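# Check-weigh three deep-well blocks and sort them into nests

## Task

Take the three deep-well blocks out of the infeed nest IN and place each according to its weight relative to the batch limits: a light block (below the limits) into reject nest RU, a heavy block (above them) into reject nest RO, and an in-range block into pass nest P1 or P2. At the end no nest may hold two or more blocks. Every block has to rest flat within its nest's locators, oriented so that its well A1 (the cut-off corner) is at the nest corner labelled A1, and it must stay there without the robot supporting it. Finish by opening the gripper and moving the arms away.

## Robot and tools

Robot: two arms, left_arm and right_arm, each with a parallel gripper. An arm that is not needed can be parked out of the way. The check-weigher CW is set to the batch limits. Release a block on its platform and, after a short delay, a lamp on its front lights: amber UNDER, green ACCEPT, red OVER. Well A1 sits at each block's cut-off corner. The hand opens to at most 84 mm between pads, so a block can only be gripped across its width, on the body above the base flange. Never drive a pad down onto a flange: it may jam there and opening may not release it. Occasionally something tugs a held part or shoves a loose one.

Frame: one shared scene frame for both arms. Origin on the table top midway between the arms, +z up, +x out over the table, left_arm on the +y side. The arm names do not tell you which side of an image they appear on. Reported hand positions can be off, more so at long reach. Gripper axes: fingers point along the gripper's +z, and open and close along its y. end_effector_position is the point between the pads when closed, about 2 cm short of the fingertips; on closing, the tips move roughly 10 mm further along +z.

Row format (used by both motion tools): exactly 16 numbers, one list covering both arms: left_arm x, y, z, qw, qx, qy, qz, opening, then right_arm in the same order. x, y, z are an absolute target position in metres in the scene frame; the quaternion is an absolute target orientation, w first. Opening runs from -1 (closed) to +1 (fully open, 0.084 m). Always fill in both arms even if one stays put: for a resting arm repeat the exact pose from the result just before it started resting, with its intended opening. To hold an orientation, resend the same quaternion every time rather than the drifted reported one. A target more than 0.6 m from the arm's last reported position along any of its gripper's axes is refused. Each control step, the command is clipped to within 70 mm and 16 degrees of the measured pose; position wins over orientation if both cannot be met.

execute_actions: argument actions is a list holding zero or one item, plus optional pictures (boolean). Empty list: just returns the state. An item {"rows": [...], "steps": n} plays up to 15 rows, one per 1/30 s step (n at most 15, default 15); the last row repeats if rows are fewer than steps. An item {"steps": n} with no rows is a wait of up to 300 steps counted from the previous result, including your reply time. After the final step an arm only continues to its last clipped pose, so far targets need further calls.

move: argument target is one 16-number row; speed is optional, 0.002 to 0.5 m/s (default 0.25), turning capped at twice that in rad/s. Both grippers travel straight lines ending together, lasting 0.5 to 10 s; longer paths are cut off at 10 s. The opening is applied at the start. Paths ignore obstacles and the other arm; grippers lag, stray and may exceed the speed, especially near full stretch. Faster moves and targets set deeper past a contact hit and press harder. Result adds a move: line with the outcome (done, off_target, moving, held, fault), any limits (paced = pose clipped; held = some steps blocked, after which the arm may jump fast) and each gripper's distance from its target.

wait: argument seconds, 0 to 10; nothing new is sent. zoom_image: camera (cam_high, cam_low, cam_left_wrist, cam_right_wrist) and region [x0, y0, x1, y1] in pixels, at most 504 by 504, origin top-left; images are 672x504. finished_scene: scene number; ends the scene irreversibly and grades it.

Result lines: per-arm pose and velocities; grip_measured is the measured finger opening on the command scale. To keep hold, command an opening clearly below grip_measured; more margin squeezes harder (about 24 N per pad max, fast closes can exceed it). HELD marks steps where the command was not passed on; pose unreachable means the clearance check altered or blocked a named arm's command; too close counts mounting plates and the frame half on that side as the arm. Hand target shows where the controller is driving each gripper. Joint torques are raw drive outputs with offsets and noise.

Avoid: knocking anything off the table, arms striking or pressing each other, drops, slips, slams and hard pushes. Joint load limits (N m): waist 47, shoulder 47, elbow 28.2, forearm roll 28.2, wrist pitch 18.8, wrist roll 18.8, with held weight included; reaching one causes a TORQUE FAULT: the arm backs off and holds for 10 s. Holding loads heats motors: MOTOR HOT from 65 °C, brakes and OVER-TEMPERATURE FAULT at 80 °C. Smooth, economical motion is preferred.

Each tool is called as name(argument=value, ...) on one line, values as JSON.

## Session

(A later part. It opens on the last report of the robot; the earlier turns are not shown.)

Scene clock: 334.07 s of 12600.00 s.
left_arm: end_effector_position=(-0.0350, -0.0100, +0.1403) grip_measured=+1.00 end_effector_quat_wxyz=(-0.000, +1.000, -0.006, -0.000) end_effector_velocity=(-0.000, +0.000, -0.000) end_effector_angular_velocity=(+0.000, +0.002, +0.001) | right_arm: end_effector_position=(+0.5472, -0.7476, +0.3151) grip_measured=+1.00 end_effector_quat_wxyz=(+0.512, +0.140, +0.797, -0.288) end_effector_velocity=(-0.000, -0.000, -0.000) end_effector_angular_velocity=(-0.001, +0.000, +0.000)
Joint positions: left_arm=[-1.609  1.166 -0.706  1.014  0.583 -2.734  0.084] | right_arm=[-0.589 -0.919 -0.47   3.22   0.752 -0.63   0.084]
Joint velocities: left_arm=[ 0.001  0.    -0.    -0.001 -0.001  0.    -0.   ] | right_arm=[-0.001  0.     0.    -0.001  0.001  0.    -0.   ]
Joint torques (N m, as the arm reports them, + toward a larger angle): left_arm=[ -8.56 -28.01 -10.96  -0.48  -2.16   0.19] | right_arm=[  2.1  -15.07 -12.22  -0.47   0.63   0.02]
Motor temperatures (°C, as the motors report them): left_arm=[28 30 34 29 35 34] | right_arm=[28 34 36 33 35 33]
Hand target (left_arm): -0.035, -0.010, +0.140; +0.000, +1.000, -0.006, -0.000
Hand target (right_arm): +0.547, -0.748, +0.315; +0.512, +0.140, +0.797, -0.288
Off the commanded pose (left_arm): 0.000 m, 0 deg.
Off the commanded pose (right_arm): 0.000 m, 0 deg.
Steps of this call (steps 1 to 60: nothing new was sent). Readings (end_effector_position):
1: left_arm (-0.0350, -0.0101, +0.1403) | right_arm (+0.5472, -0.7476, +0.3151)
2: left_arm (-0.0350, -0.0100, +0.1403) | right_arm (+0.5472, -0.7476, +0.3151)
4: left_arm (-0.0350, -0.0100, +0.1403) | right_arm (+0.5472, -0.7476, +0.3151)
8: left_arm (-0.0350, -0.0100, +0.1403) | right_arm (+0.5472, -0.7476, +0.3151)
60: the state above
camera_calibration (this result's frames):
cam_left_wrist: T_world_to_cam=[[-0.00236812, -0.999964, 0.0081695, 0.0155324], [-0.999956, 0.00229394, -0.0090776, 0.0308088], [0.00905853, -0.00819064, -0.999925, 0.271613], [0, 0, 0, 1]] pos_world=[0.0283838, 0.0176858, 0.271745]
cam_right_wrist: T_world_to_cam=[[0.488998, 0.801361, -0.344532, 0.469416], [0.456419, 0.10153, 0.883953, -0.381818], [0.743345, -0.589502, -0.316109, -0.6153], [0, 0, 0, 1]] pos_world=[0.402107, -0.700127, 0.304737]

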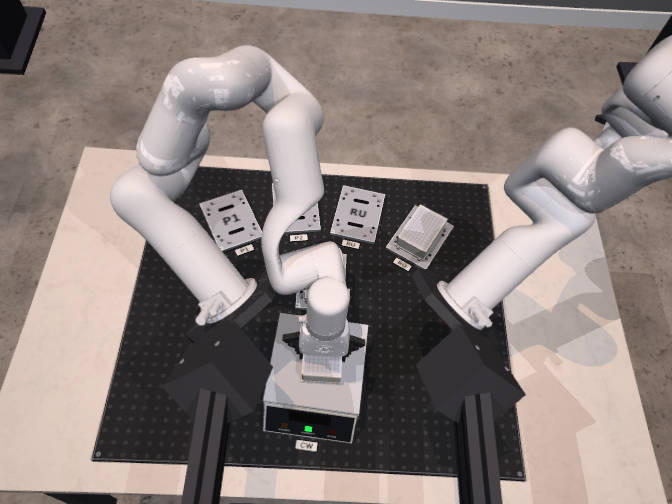

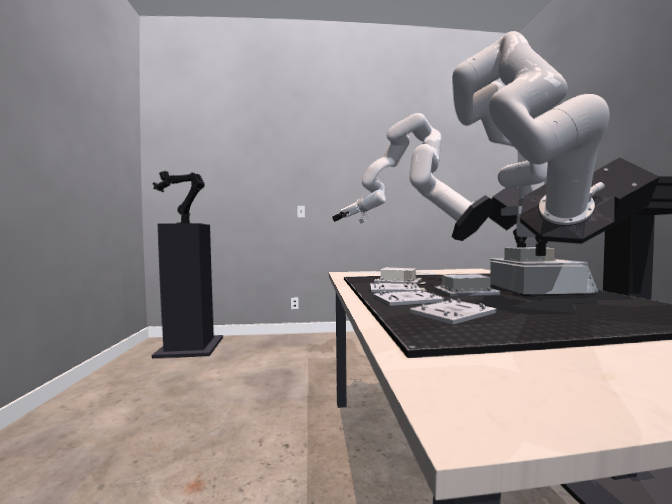

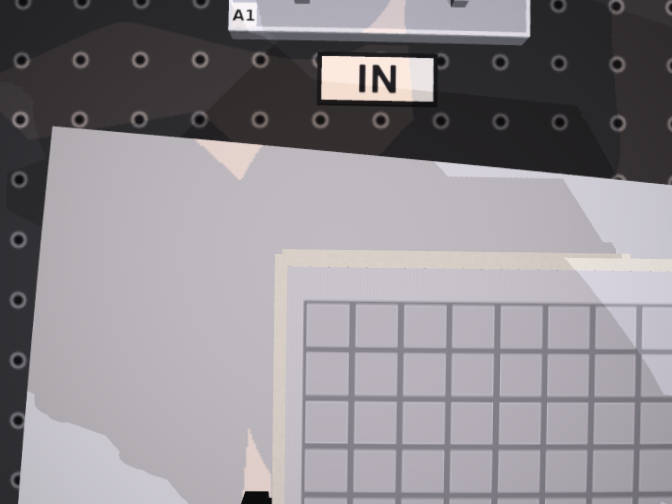

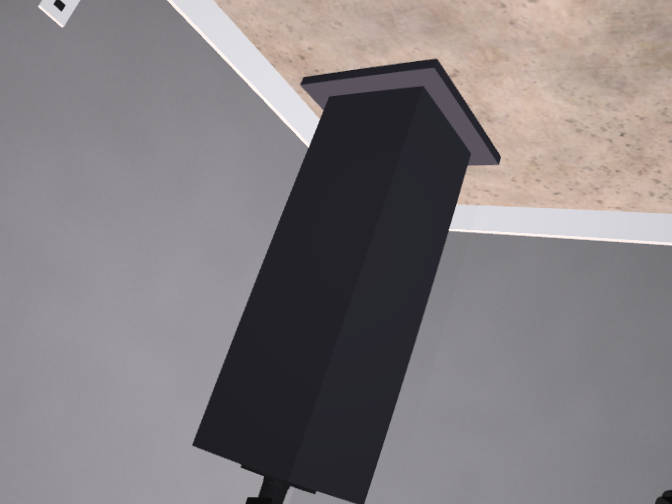

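move(target=[-0.035,-0.01,0.1403,0,1,-0.006,0,-1, 0.5472,-0.7476,0.3151,0.512,0.140,0.797,-0.288,1])

move(target=[-0.035,-0.01,0.17,0,1,-0.006,0,-1, 0.5472,-0.7476,0.3151,0.512,0.140,0.797,-0.288,1], speed=0.08)

move(target=[0.25,0.03,0.16,0,0.999,0.04,0,-1, 0.5472,-0.7476,0.3151,0.512,0.140,0.797,-0.288,1], speed=0.18)

move(target=[0.4247,0.0803,0.0925,0,0.9976,0.0698,0,-1, 0.5472,-0.7476,0.3151,0.512,0.140,0.797,-0.288,1], speed=0.12)

Scene clock: 349.40 s of 12600.00 s.
left_arm: end_effector_position=(-0.0350, -0.0101, +0.1404) grip_measured=+0.96 end_effector_quat_wxyz=(+0.000, +1.000, -0.006, -0.000) end_effector_velocity=(-0.000, +0.000, -0.000) end_effector_angular_velocity=(+0.001, +0.001, +0.001) | right_arm: end_effector_position=(+0.5472, -0.7476, +0.3151) grip_measured=+1.00 end_effector_quat_wxyz=(+0.512, +0.140, +0.797, -0.288) end_effector_velocity=(-0.000, +0.000, -0.000) end_effector_angular_velocity=(+0.001, +0.001, +0.000)
Joint positions: left_arm=[-1.609  1.166 -0.706  1.014  0.583 -2.734  0.083] | right_arm=[-0.589 -0.919 -0.47   3.22   0.752 -0.63   0.084]
Joint velocities: left_arm=[ 0.001 -0.     0.001  0.    -0.001 -0.    -0.   ] | right_arm=[ 0.    -0.     0.    -0.    -0.001  0.     0.   ]
Joint torques (N m, as the arm reports them, + toward a larger angle): left_arm=[ -8.07 -27.19 -10.35  -0.58  -1.89   0.01] | right_arm=[  1.59 -15.08 -12.2   -0.23   1.13  -0.1 ]
Motor temperatures (°C, as the motors report them): left_arm=[28 30 34 29 35 34] | right_arm=[28 34 36 33 35 33]
Hand target (left_arm): -0.035, -0.010, +0.140; +0.000, +1.000, -0.006, -0.000
Hand target (right_arm): +0.547, -0.748, +0.315; +0.512, +0.140, +0.797, -0.288
Off the commanded pose (left_arm): 0.000 m, 0 deg.
Off the commanded pose (right_arm): 0.000 m, 0 deg.
After step 90, 11.63 s passed at rest.
move: done
camera_calibration (this result's frames):
cam_left_wrist: T_world_to_cam=[[-0.00228917, -0.999962, 0.00838131, 0.0153989], [-0.999957, 0.00221374, -0.00899725, 0.0307889], [0.00897836, -0.00840154, -0.999924, 0.271664], [0, 0, 0, 1]] pos_world=[0.0283837, 0.0176126, 0.271791]
cam_right_wrist: T_world_to_cam=[[0.488998, 0.801361, -0.344532, 0.469416], [0.456419, 0.10153, 0.883953, -0.381818], [0.743345, -0.589502, -0.316109, -0.6153], [0, 0, 0, 1]] pos_world=[0.402107, -0.700127, 0.304737]

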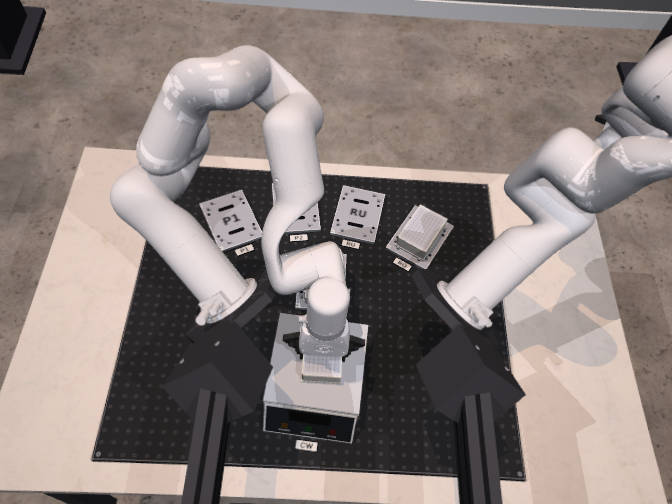

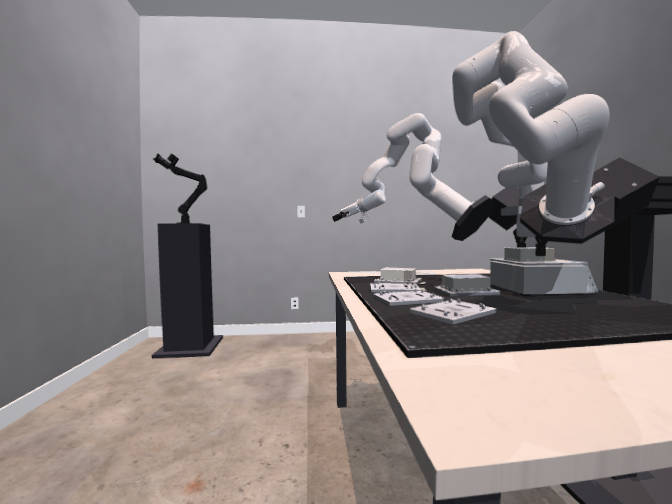

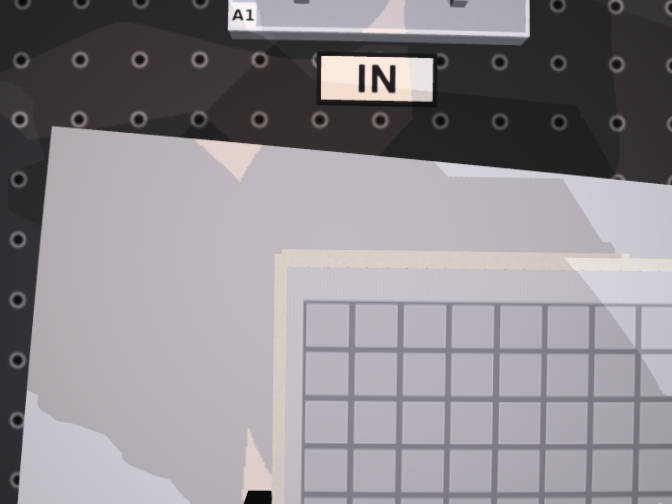

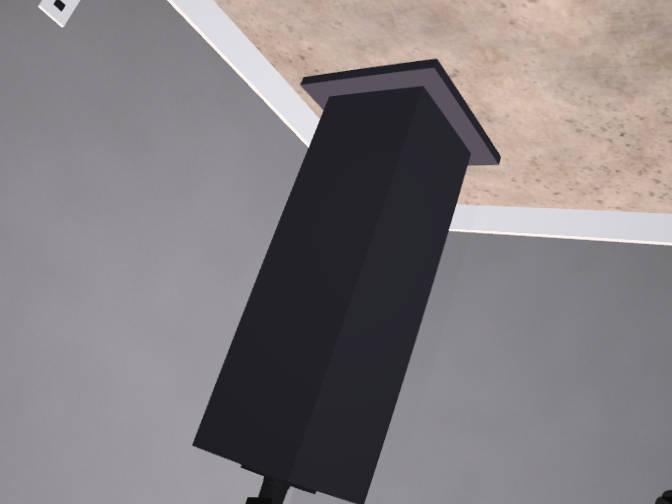

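Scene clock: 350.33 s of 12600.00 s.
left_arm: end_effector_position=(-0.0350, -0.0099, +0.1696) grip_measured=+0.96 end_effector_quat_wxyz=(+0.000, +1.000, -0.006, +0.000) end_effector_velocity=(+0.000, +0.000, +0.002) end_effector_angular_velocity=(+0.005, -0.001, +0.000) | right_arm: end_effector_position=(+0.5472, -0.7476, +0.3151) grip_measured=+1.00 end_effector_quat_wxyz=(+0.512, +0.140, +0.797, -0.288) end_effector_velocity=(-0.000, -0.001, +0.000) end_effector_angular_velocity=(-0.002, -0.001, -0.001)
Joint positions: left_arm=[-1.699  1.075 -0.671  0.832  0.587 -2.613  0.083] | right_arm=[-0.589 -0.919 -0.47   3.22   0.752 -0.63   0.084]
Joint velocities: left_arm=[-0.007 -0.006  0.    -0.023  0.005  0.017 -0.   ] | right_arm=[-0.001  0.    -0.     0.     0.002 -0.    -0.   ]
Joint torques (N m, as the arm reports them, + toward a larger angle): left_arm=[ -8.36 -28.33 -13.27  -0.71  -2.27   0.05] | right_arm=[  1.29 -15.17 -12.27  -0.69   0.69  -0.09]
Motor temperatures (°C, as the motors report them): left_arm=[28 30 34 29 35 34] | right_arm=[28 34 36 33 35 33]
Hand target (left_arm): -0.035, -0.010, +0.170; -0.000, +1.000, -0.006, +0.000
Hand target (right_arm): +0.547, -0.748, +0.315; +0.512, +0.140, +0.797, -0.288
Off the commanded pose (left_arm): 0.000 m, 0 deg.
Off the commanded pose (right_arm): 0.000 m, 0 deg.
move: done
camera_calibration (this result's frames):
cam_left_wrist: T_world_to_cam=[[-0.00226412, -0.999964, 0.00821396, 0.015376], [-0.999956, 0.00218919, -0.00911954, 0.0311024], [0.00910123, -0.00823424, -0.999925, 0.300926], [0, 0, 0, 1]] pos_world=[0.0283971, 0.0177853, 0.30106]
cam_right_wrist: T_world_to_cam=[[0.488998, 0.801361, -0.344532, 0.469416], [0.456419, 0.10153, 0.883953, -0.381818], [0.743345, -0.589502, -0.316109, -0.6153], [0, 0, 0, 1]] pos_world=[0.402107, -0.700127, 0.304737]

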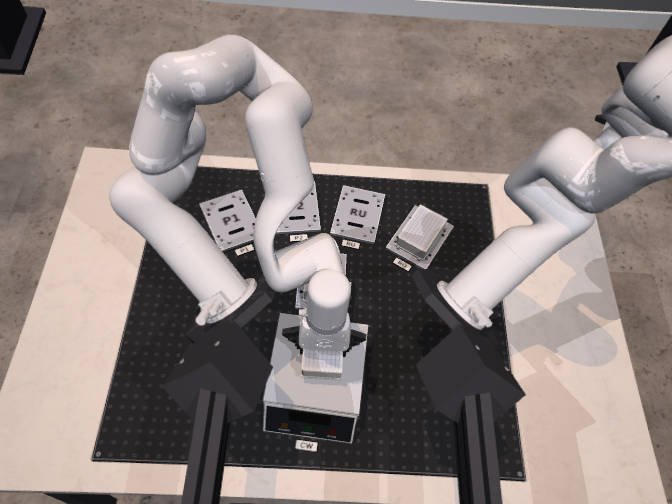

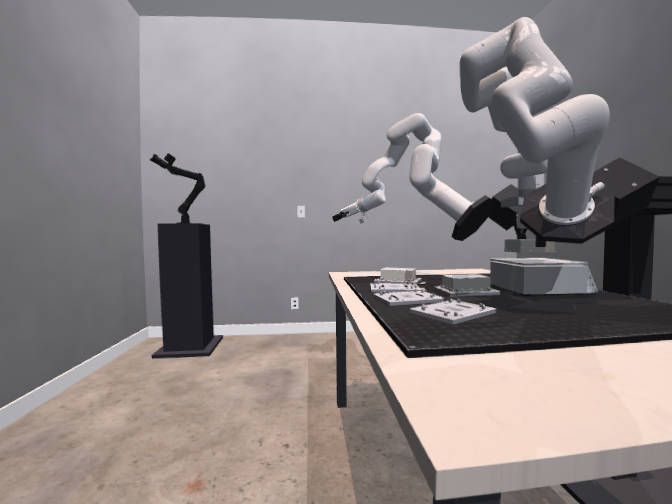

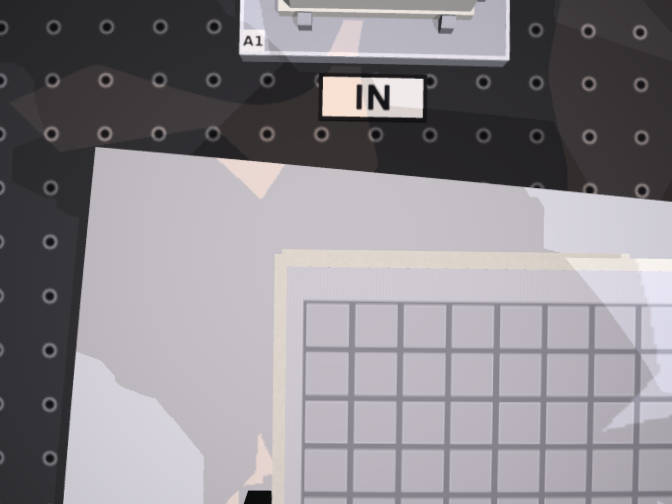

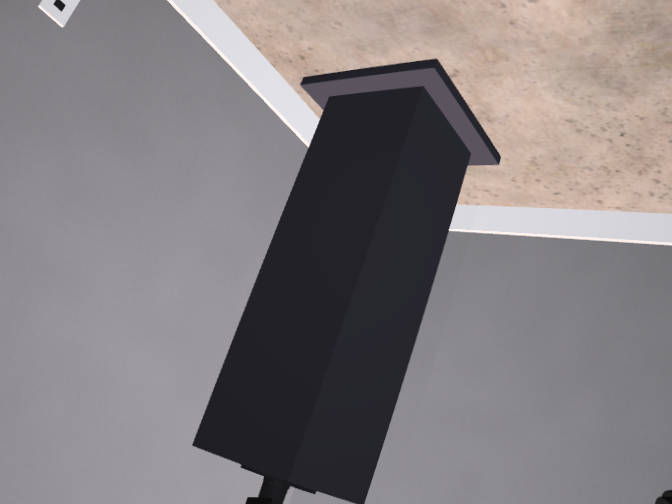

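Scene clock: 352.53 s of 12600.00 s.
left_arm: end_effector_position=(+0.2490, +0.0291, +0.1607) grip_measured=+0.96 end_effector_quat_wxyz=(+0.000, +0.999, +0.040, -0.000) end_effector_velocity=(+0.003, -0.000, -0.000) end_effector_angular_velocity=(-0.001, +0.004, +0.002) | right_arm: end_effector_position=(+0.5472, -0.7476, +0.3151) grip_measured=+1.00 end_effector_quat_wxyz=(+0.512, +0.140, +0.797, -0.288) end_effector_velocity=(-0.000, -0.001, +0.000) end_effector_angular_velocity=(-0.001, -0.000, -0.001)
Joint positions: left_arm=[-0.832  0.419 -0.514  1.343  0.921 -2.207  0.083] | right_arm=[-0.589 -0.919 -0.47   3.22   0.752 -0.63   0.084]
Joint velocities: left_arm=[ 0.007 -0.004 -0.004 -0.002 -0.002  0.011 -0.   ] | right_arm=[-0.001  0.    -0.     0.     0.001 -0.    -0.   ]
Joint torques (N m, as the arm reports them, + toward a larger angle): left_arm=[-13.8  -17.33  -7.43  -0.6   -2.21  -0.11] | right_arm=[  1.24 -15.66 -11.95  -0.27   0.75  -0.06]
Motor temperatures (°C, as the motors report them): left_arm=[28 30 34 29 35 34] | right_arm=[28 34 36 33 35 33]
Hand target (left_arm): +0.249, +0.029, +0.161; +0.000, +0.999, +0.040, -0.000
Hand target (right_arm): +0.547, -0.748, +0.315; +0.512, +0.140, +0.797, -0.288
Off the commanded pose (left_arm): 0.002 m, 0 deg.
Off the commanded pose (right_arm): 0.000 m, 0 deg.
move: done
camera_calibration (this result's frames):
cam_left_wrist: T_world_to_cam=[[0.0887713, -0.996018, 0.00823029, 0.0323028], [-0.996009, -0.0888416, -0.00861567, 0.316495], [0.00931255, -0.00743261, -0.999929, 0.289683], [0, 0, 0, 1]] pos_world=[0.309666, 0.0624452, 0.292124]
cam_right_wrist: T_world_to_cam=[[0.488998, 0.801361, -0.344532, 0.469416], [0.456419, 0.10153, 0.883953, -0.381819], [0.743345, -0.589502, -0.316109, -0.6153], [0, 0, 0, 1]] pos_world=[0.402107, -0.700127, 0.304737]

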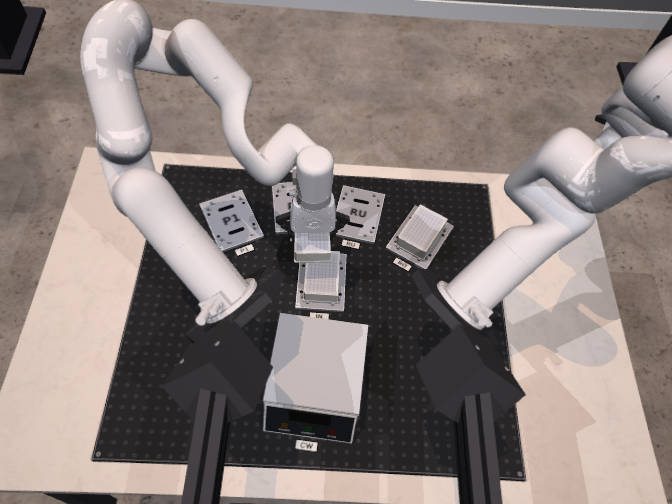

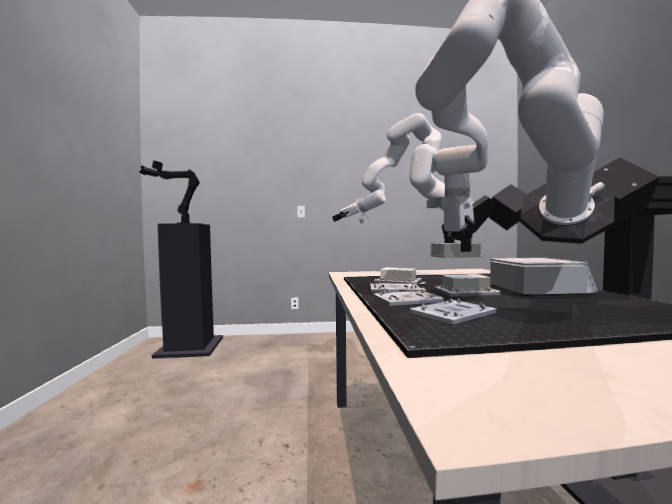

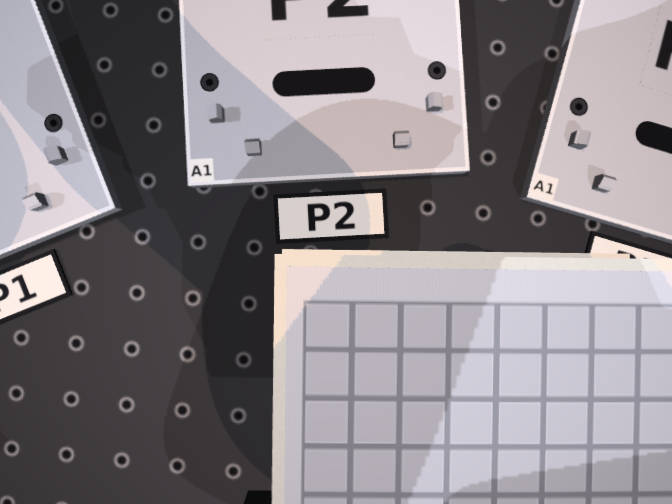

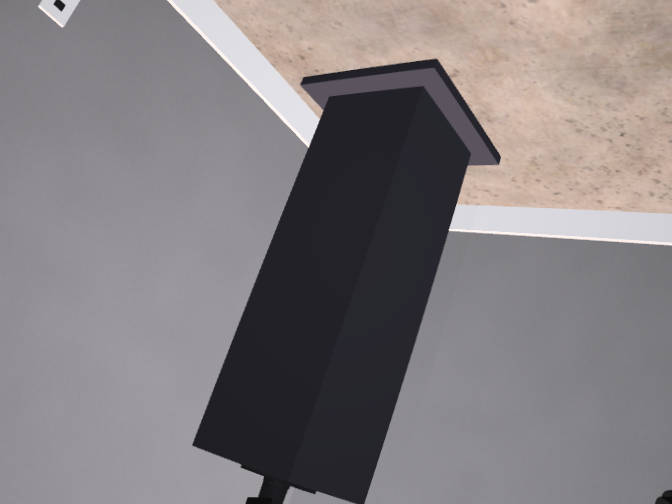

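Scene clock: 354.70 s of 12600.00 s.
left_arm: end_effector_position=(+0.4243, +0.0795, +0.0929) grip_measured=+0.96 end_effector_quat_wxyz=(-0.000, +0.998, +0.070, -0.000) end_effector_velocity=(+0.003, +0.000, -0.001) end_effector_angular_velocity=(+0.001, -0.001, +0.002) | right_arm: end_effector_position=(+0.5472, -0.7476, +0.3151) grip_measured=+1.00 end_effector_quat_wxyz=(+0.512, +0.140, +0.797, -0.288) end_effector_velocity=(-0.000, -0.000, -0.000) end_effector_angular_velocity=(-0.001, +0.001, +0.000)
Joint positions: left_arm=[-0.404  0.34  -0.769  1.483  0.863 -1.829  0.083] | right_arm=[-0.589 -0.919 -0.47   3.22   0.752 -0.63   0.084]
Joint velocities: left_arm=[ 0.003  0.003 -0.008 -0.001  0.001  0.005  0.   ] | right_arm=[-0.001 -0.     0.    -0.001 -0.    -0.     0.   ]
Joint torques (N m, as the arm reports them, + toward a larger angle): left_arm=[-15.57 -22.54  -5.02  -0.44  -2.18  -0.02] | right_arm=[  1.37 -15.95 -12.42  -0.65   0.84   0.  ]
Motor temperatures (°C, as the motors report them): left_arm=[28 30 34 29 35 34] | right_arm=[28 34 36 33 35 33]
Hand target (left_arm): +0.425, +0.080, +0.093; -0.000, +0.998, +0.070, -0.000
Hand target (right_arm): +0.547, -0.748, +0.315; +0.512, +0.140, +0.797, -0.288
Off the commanded pose (left_arm): 0.001 m, 0 deg.
Off the commanded pose (right_arm): 0.000 m, 0 deg.
move: done
camera_calibration (this result's frames):
cam_left_wrist: T_world_to_cam=[[0.14829, -0.988912, 0.00792988, 0.0417328], [-0.988898, -0.148355, -0.00844136, 0.496656], [0.00952421, -0.00659008, -0.999933, 0.220449], [0, 0, 0, 1]] pos_world=[0.482855, 0.116404, 0.224295]
cam_right_wrist: T_world_to_cam=[[0.488998, 0.801361, -0.344532, 0.469416], [0.456419, 0.10153, 0.883953, -0.381818], [0.743346, -0.589502, -0.316109, -0.6153], [0, 0, 0, 1]] pos_world=[0.402107, -0.700127, 0.304737]

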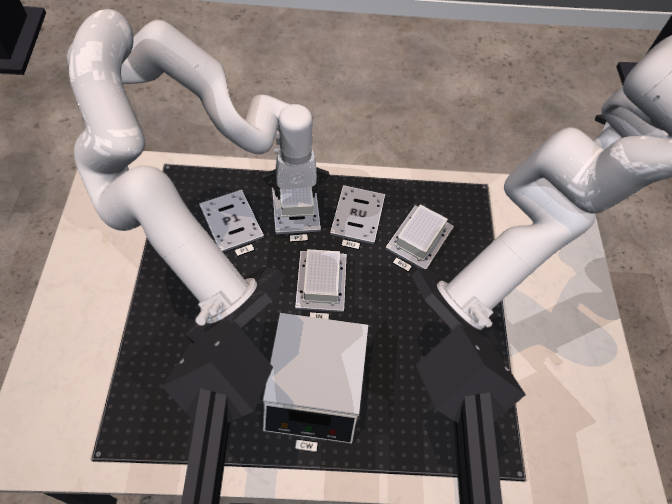

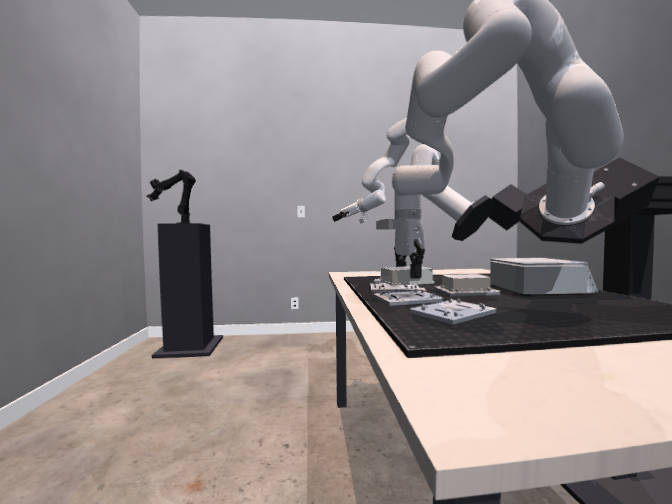

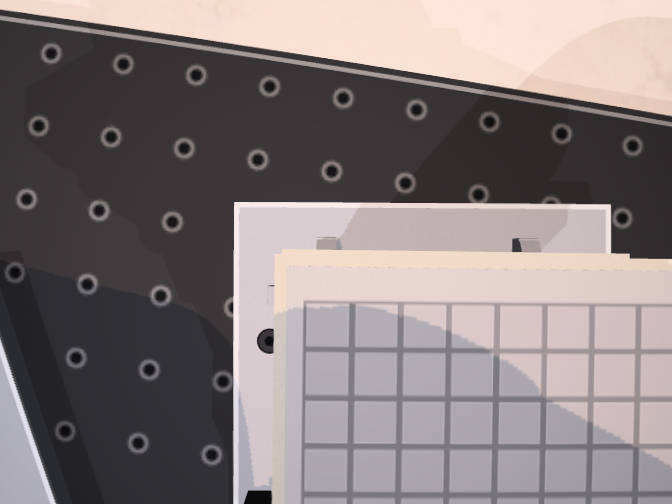

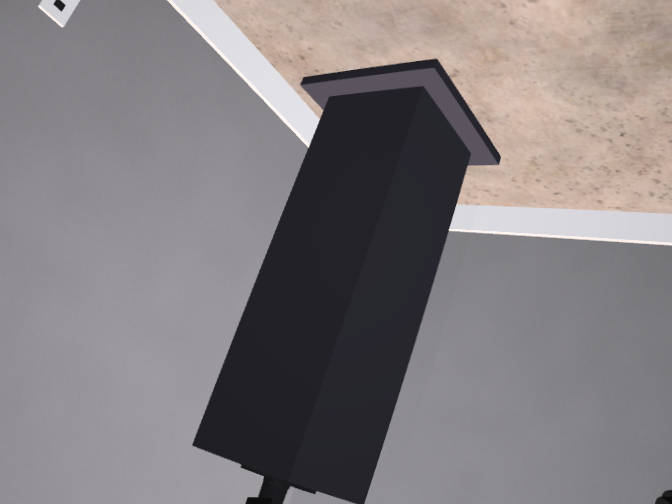

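move(target=[0.4226,0.0798,0.062,0,0.9972,0.075,0,-1, 0.5472,-0.7476,0.3151,0.512,0.140,0.797,-0.288,1], speed=0.03)

Scene clock: 368.07 s of 12600.00 s.
left_arm: end_effector_position=(+0.4226, +0.0797, +0.0623) grip_measured=+0.96 end_effector_quat_wxyz=(+0.000, +0.997, +0.075, -0.000) end_effector_velocity=(+0.001, -0.000, -0.002) end_effector_angular_velocity=(+0.000, -0.002, +0.002) | right_arm: end_effector_position=(+0.5472, -0.7476, +0.3151) grip_measured=+1.00 end_effector_quat_wxyz=(+0.512, +0.140, +0.797, -0.288) end_effector_velocity=(+0.000, -0.000, +0.000) end_effector_angular_velocity=(+0.000, -0.002, -0.001)
Joint positions: left_arm=[-0.341  0.414 -0.81   1.571  0.836 -1.883  0.083] | right_arm=[-0.589 -0.919 -0.47   3.22   0.752 -0.63   0.084]
Joint velocities: left_arm=[ 0.003  0.006 -0.004  0.006 -0.001 -0.005 -0.   ] | right_arm=[-0.    -0.     0.     0.     0.002  0.002  0.   ]
Joint torques (N m, as the arm reports them, + toward a larger angle): left_arm=[-16.15 -23.01  -4.13  -0.45  -2.31   0.06] | right_arm=[  1.6  -15.46 -11.8   -0.42   0.61  -0.21]
Motor temperatures (°C, as the motors report them): left_arm=[29 30 33 29 35 34] | right_arm=[28 34 36 33 35 33]
Hand target (left_arm): +0.423, +0.080, +0.062; +0.000, +0.997, +0.075, -0.000
Hand target (right_arm): +0.547, -0.748, +0.315; +0.512, +0.140, +0.797, -0.288
Off the commanded pose (left_arm): 0.000 m, 0 deg.
Off the commanded pose (right_arm): 0.000 m, 0 deg.
After step 90, 8.97 s passed at rest.
move: done
camera_calibration (this result's frames):
cam_left_wrist: T_world_to_cam=[[0.159011, -0.987241, 0.00837075, 0.0377397], [-0.987224, -0.159084, -0.00896073, 0.49499], [0.0101781, -0.00683895, -0.999925, 0.18962], [0, 0, 0, 1]] pos_world=[0.480735, 0.1173, 0.193725]
cam_right_wrist: T_world_to_cam=[[0.488998, 0.801361, -0.344532, 0.469416], [0.456419, 0.10153, 0.883953, -0.381818], [0.743346, -0.589502, -0.316109, -0.6153], [0, 0, 0, 1]] pos_world=[0.402107, -0.700127, 0.304737]

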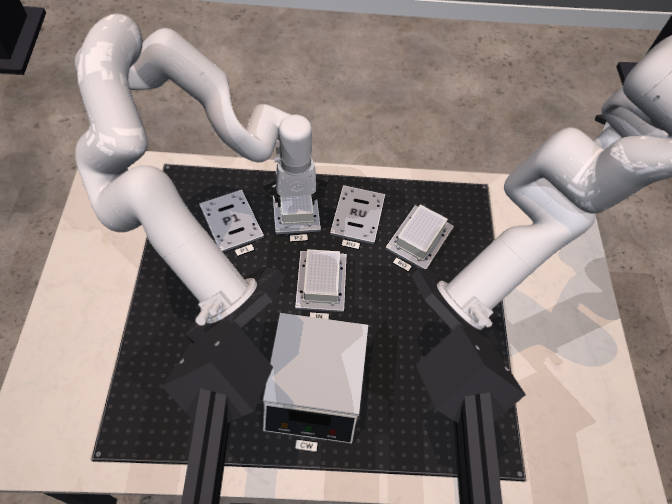

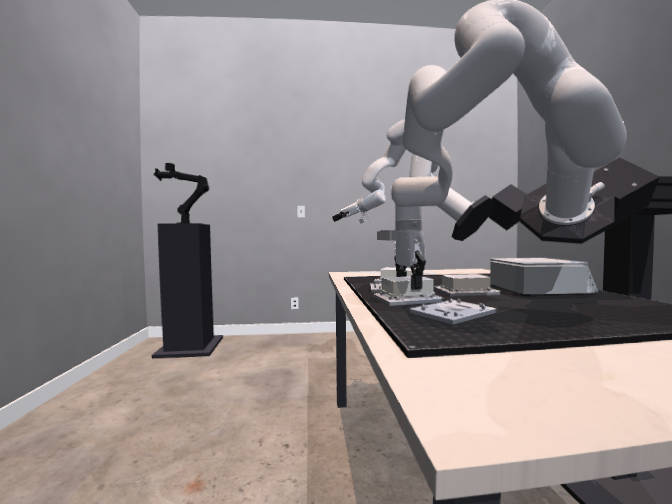

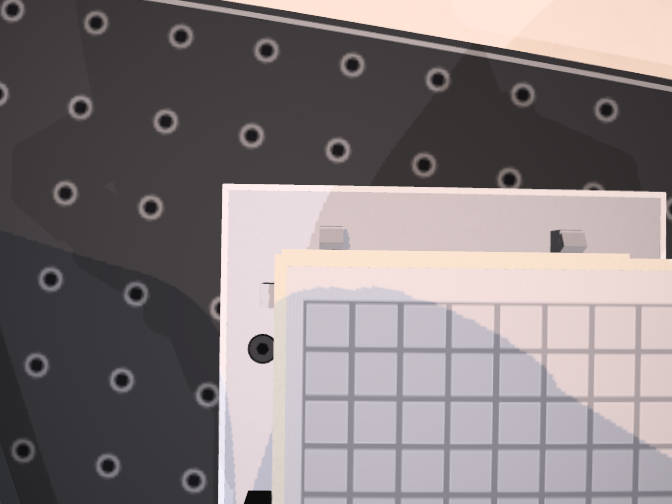

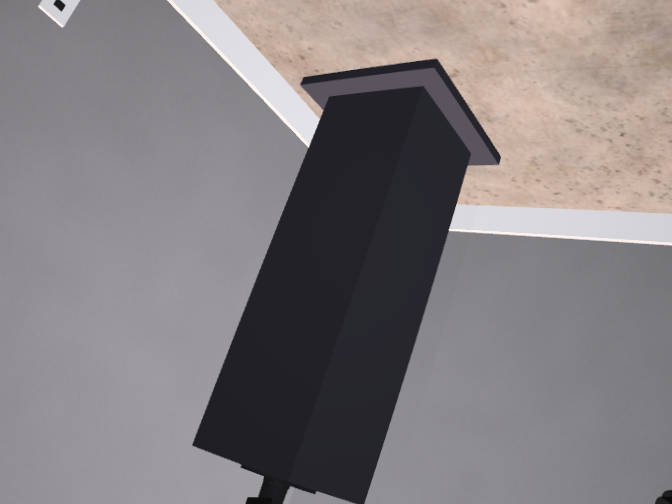

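move(target=[0.4225,0.0796,0.0525,0,0.9972,0.0743,0,-1, 0.5472,-0.7476,0.3151,0.512,0.140,0.797,-0.288,1], speed=0.008)

Scene clock: 376.63 s of 12600.00 s.
left_arm: end_effector_position=(+0.4226, +0.0794, +0.0532) grip_measured=+0.96 end_effector_quat_wxyz=(+0.000, +0.997, +0.074, +0.000) end_effector_velocity=(+0.000, -0.000, -0.001) end_effector_angular_velocity=(-0.002, -0.002, -0.000) | right_arm: end_effector_position=(+0.5472, -0.7476, +0.3151) grip_measured=+1.00 end_effector_quat_wxyz=(+0.512, +0.140, +0.797, -0.288) end_effector_velocity=(-0.000, -0.000, +0.000) end_effector_angular_velocity=(+0.000, -0.001, -0.002)
Joint positions: left_arm=[-0.323  0.437 -0.825  1.596  0.829 -1.894  0.083] | right_arm=[-0.589 -0.919 -0.47   3.22   0.752 -0.63   0.084]
Joint velocities: left_arm=[ 0.001  0.002 -0.001  0.005 -0.002 -0.003  0.   ] | right_arm=[-0.    -0.    -0.     0.001  0.     0.     0.   ]
Joint torques (N m, as the arm reports them, + toward a larger angle): left_arm=[-13.31 -19.75  -4.52  -0.11  -2.42   0.13] | right_arm=[  1.06 -15.46 -12.15  -0.45   0.82   0.1 ]
Motor temperatures (°C, as the motors report them): left_arm=[29 30 33 29 35 34] | right_arm=[28 34 36 33 35 33]
Hand target (left_arm): +0.423, +0.080, +0.053; +0.000, +0.997, +0.074, -0.000
Hand target (right_arm): +0.547, -0.748, +0.315; +0.512, +0.140, +0.797, -0.288
Off the commanded pose (left_arm): 0.001 m, 0 deg.
Off the commanded pose (right_arm): 0.000 m, 0 deg.
After step 90, 4.17 s passed at rest.
move: done
camera_calibration (this result's frames):
cam_left_wrist: T_world_to_cam=[[0.157554, -0.987472, 0.00869783, 0.0381411], [-0.987451, -0.157635, -0.00961889, 0.494878], [0.0108695, -0.00707318, -0.999916, 0.180269], [0, 0, 0, 1]] pos_world=[0.480699, 0.116949, 0.184682]
cam_right_wrist: T_world_to_cam=[[0.488998, 0.801361, -0.344532, 0.469416], [0.456419, 0.10153, 0.883953, -0.381818], [0.743346, -0.589502, -0.316109, -0.6153], [0, 0, 0, 1]] pos_world=[0.402107, -0.700127, 0.304737]

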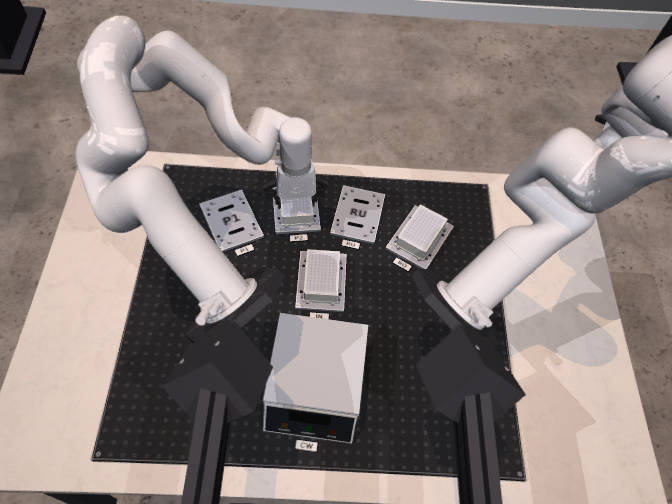

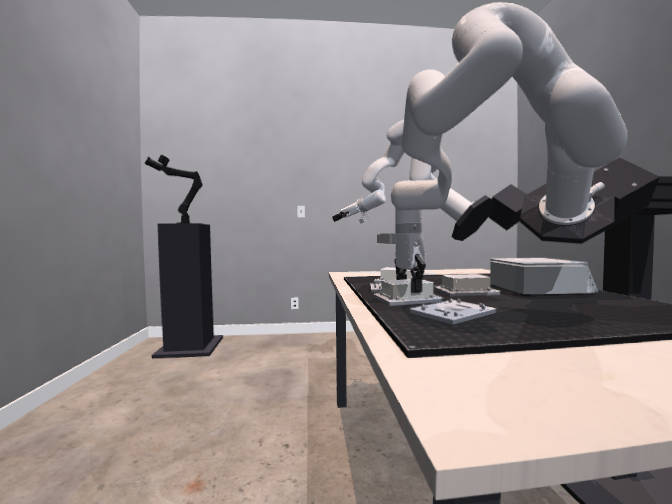

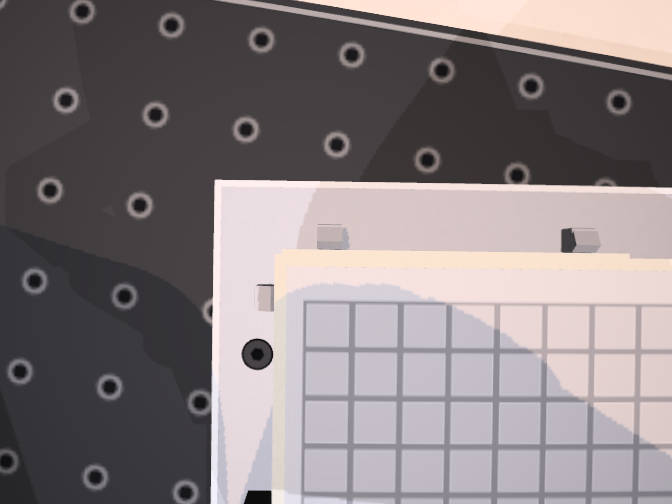

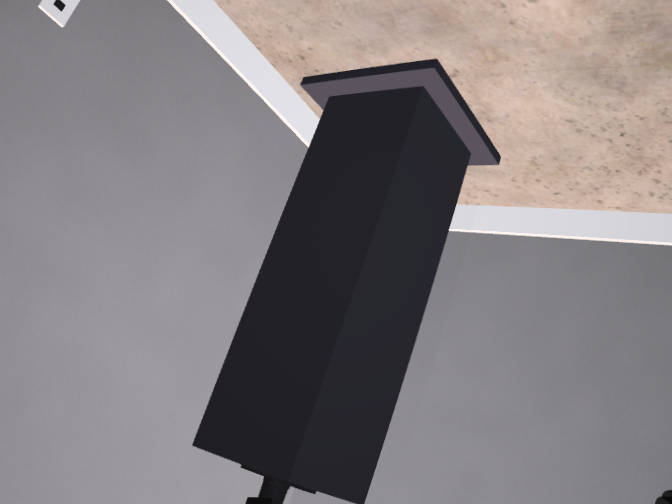

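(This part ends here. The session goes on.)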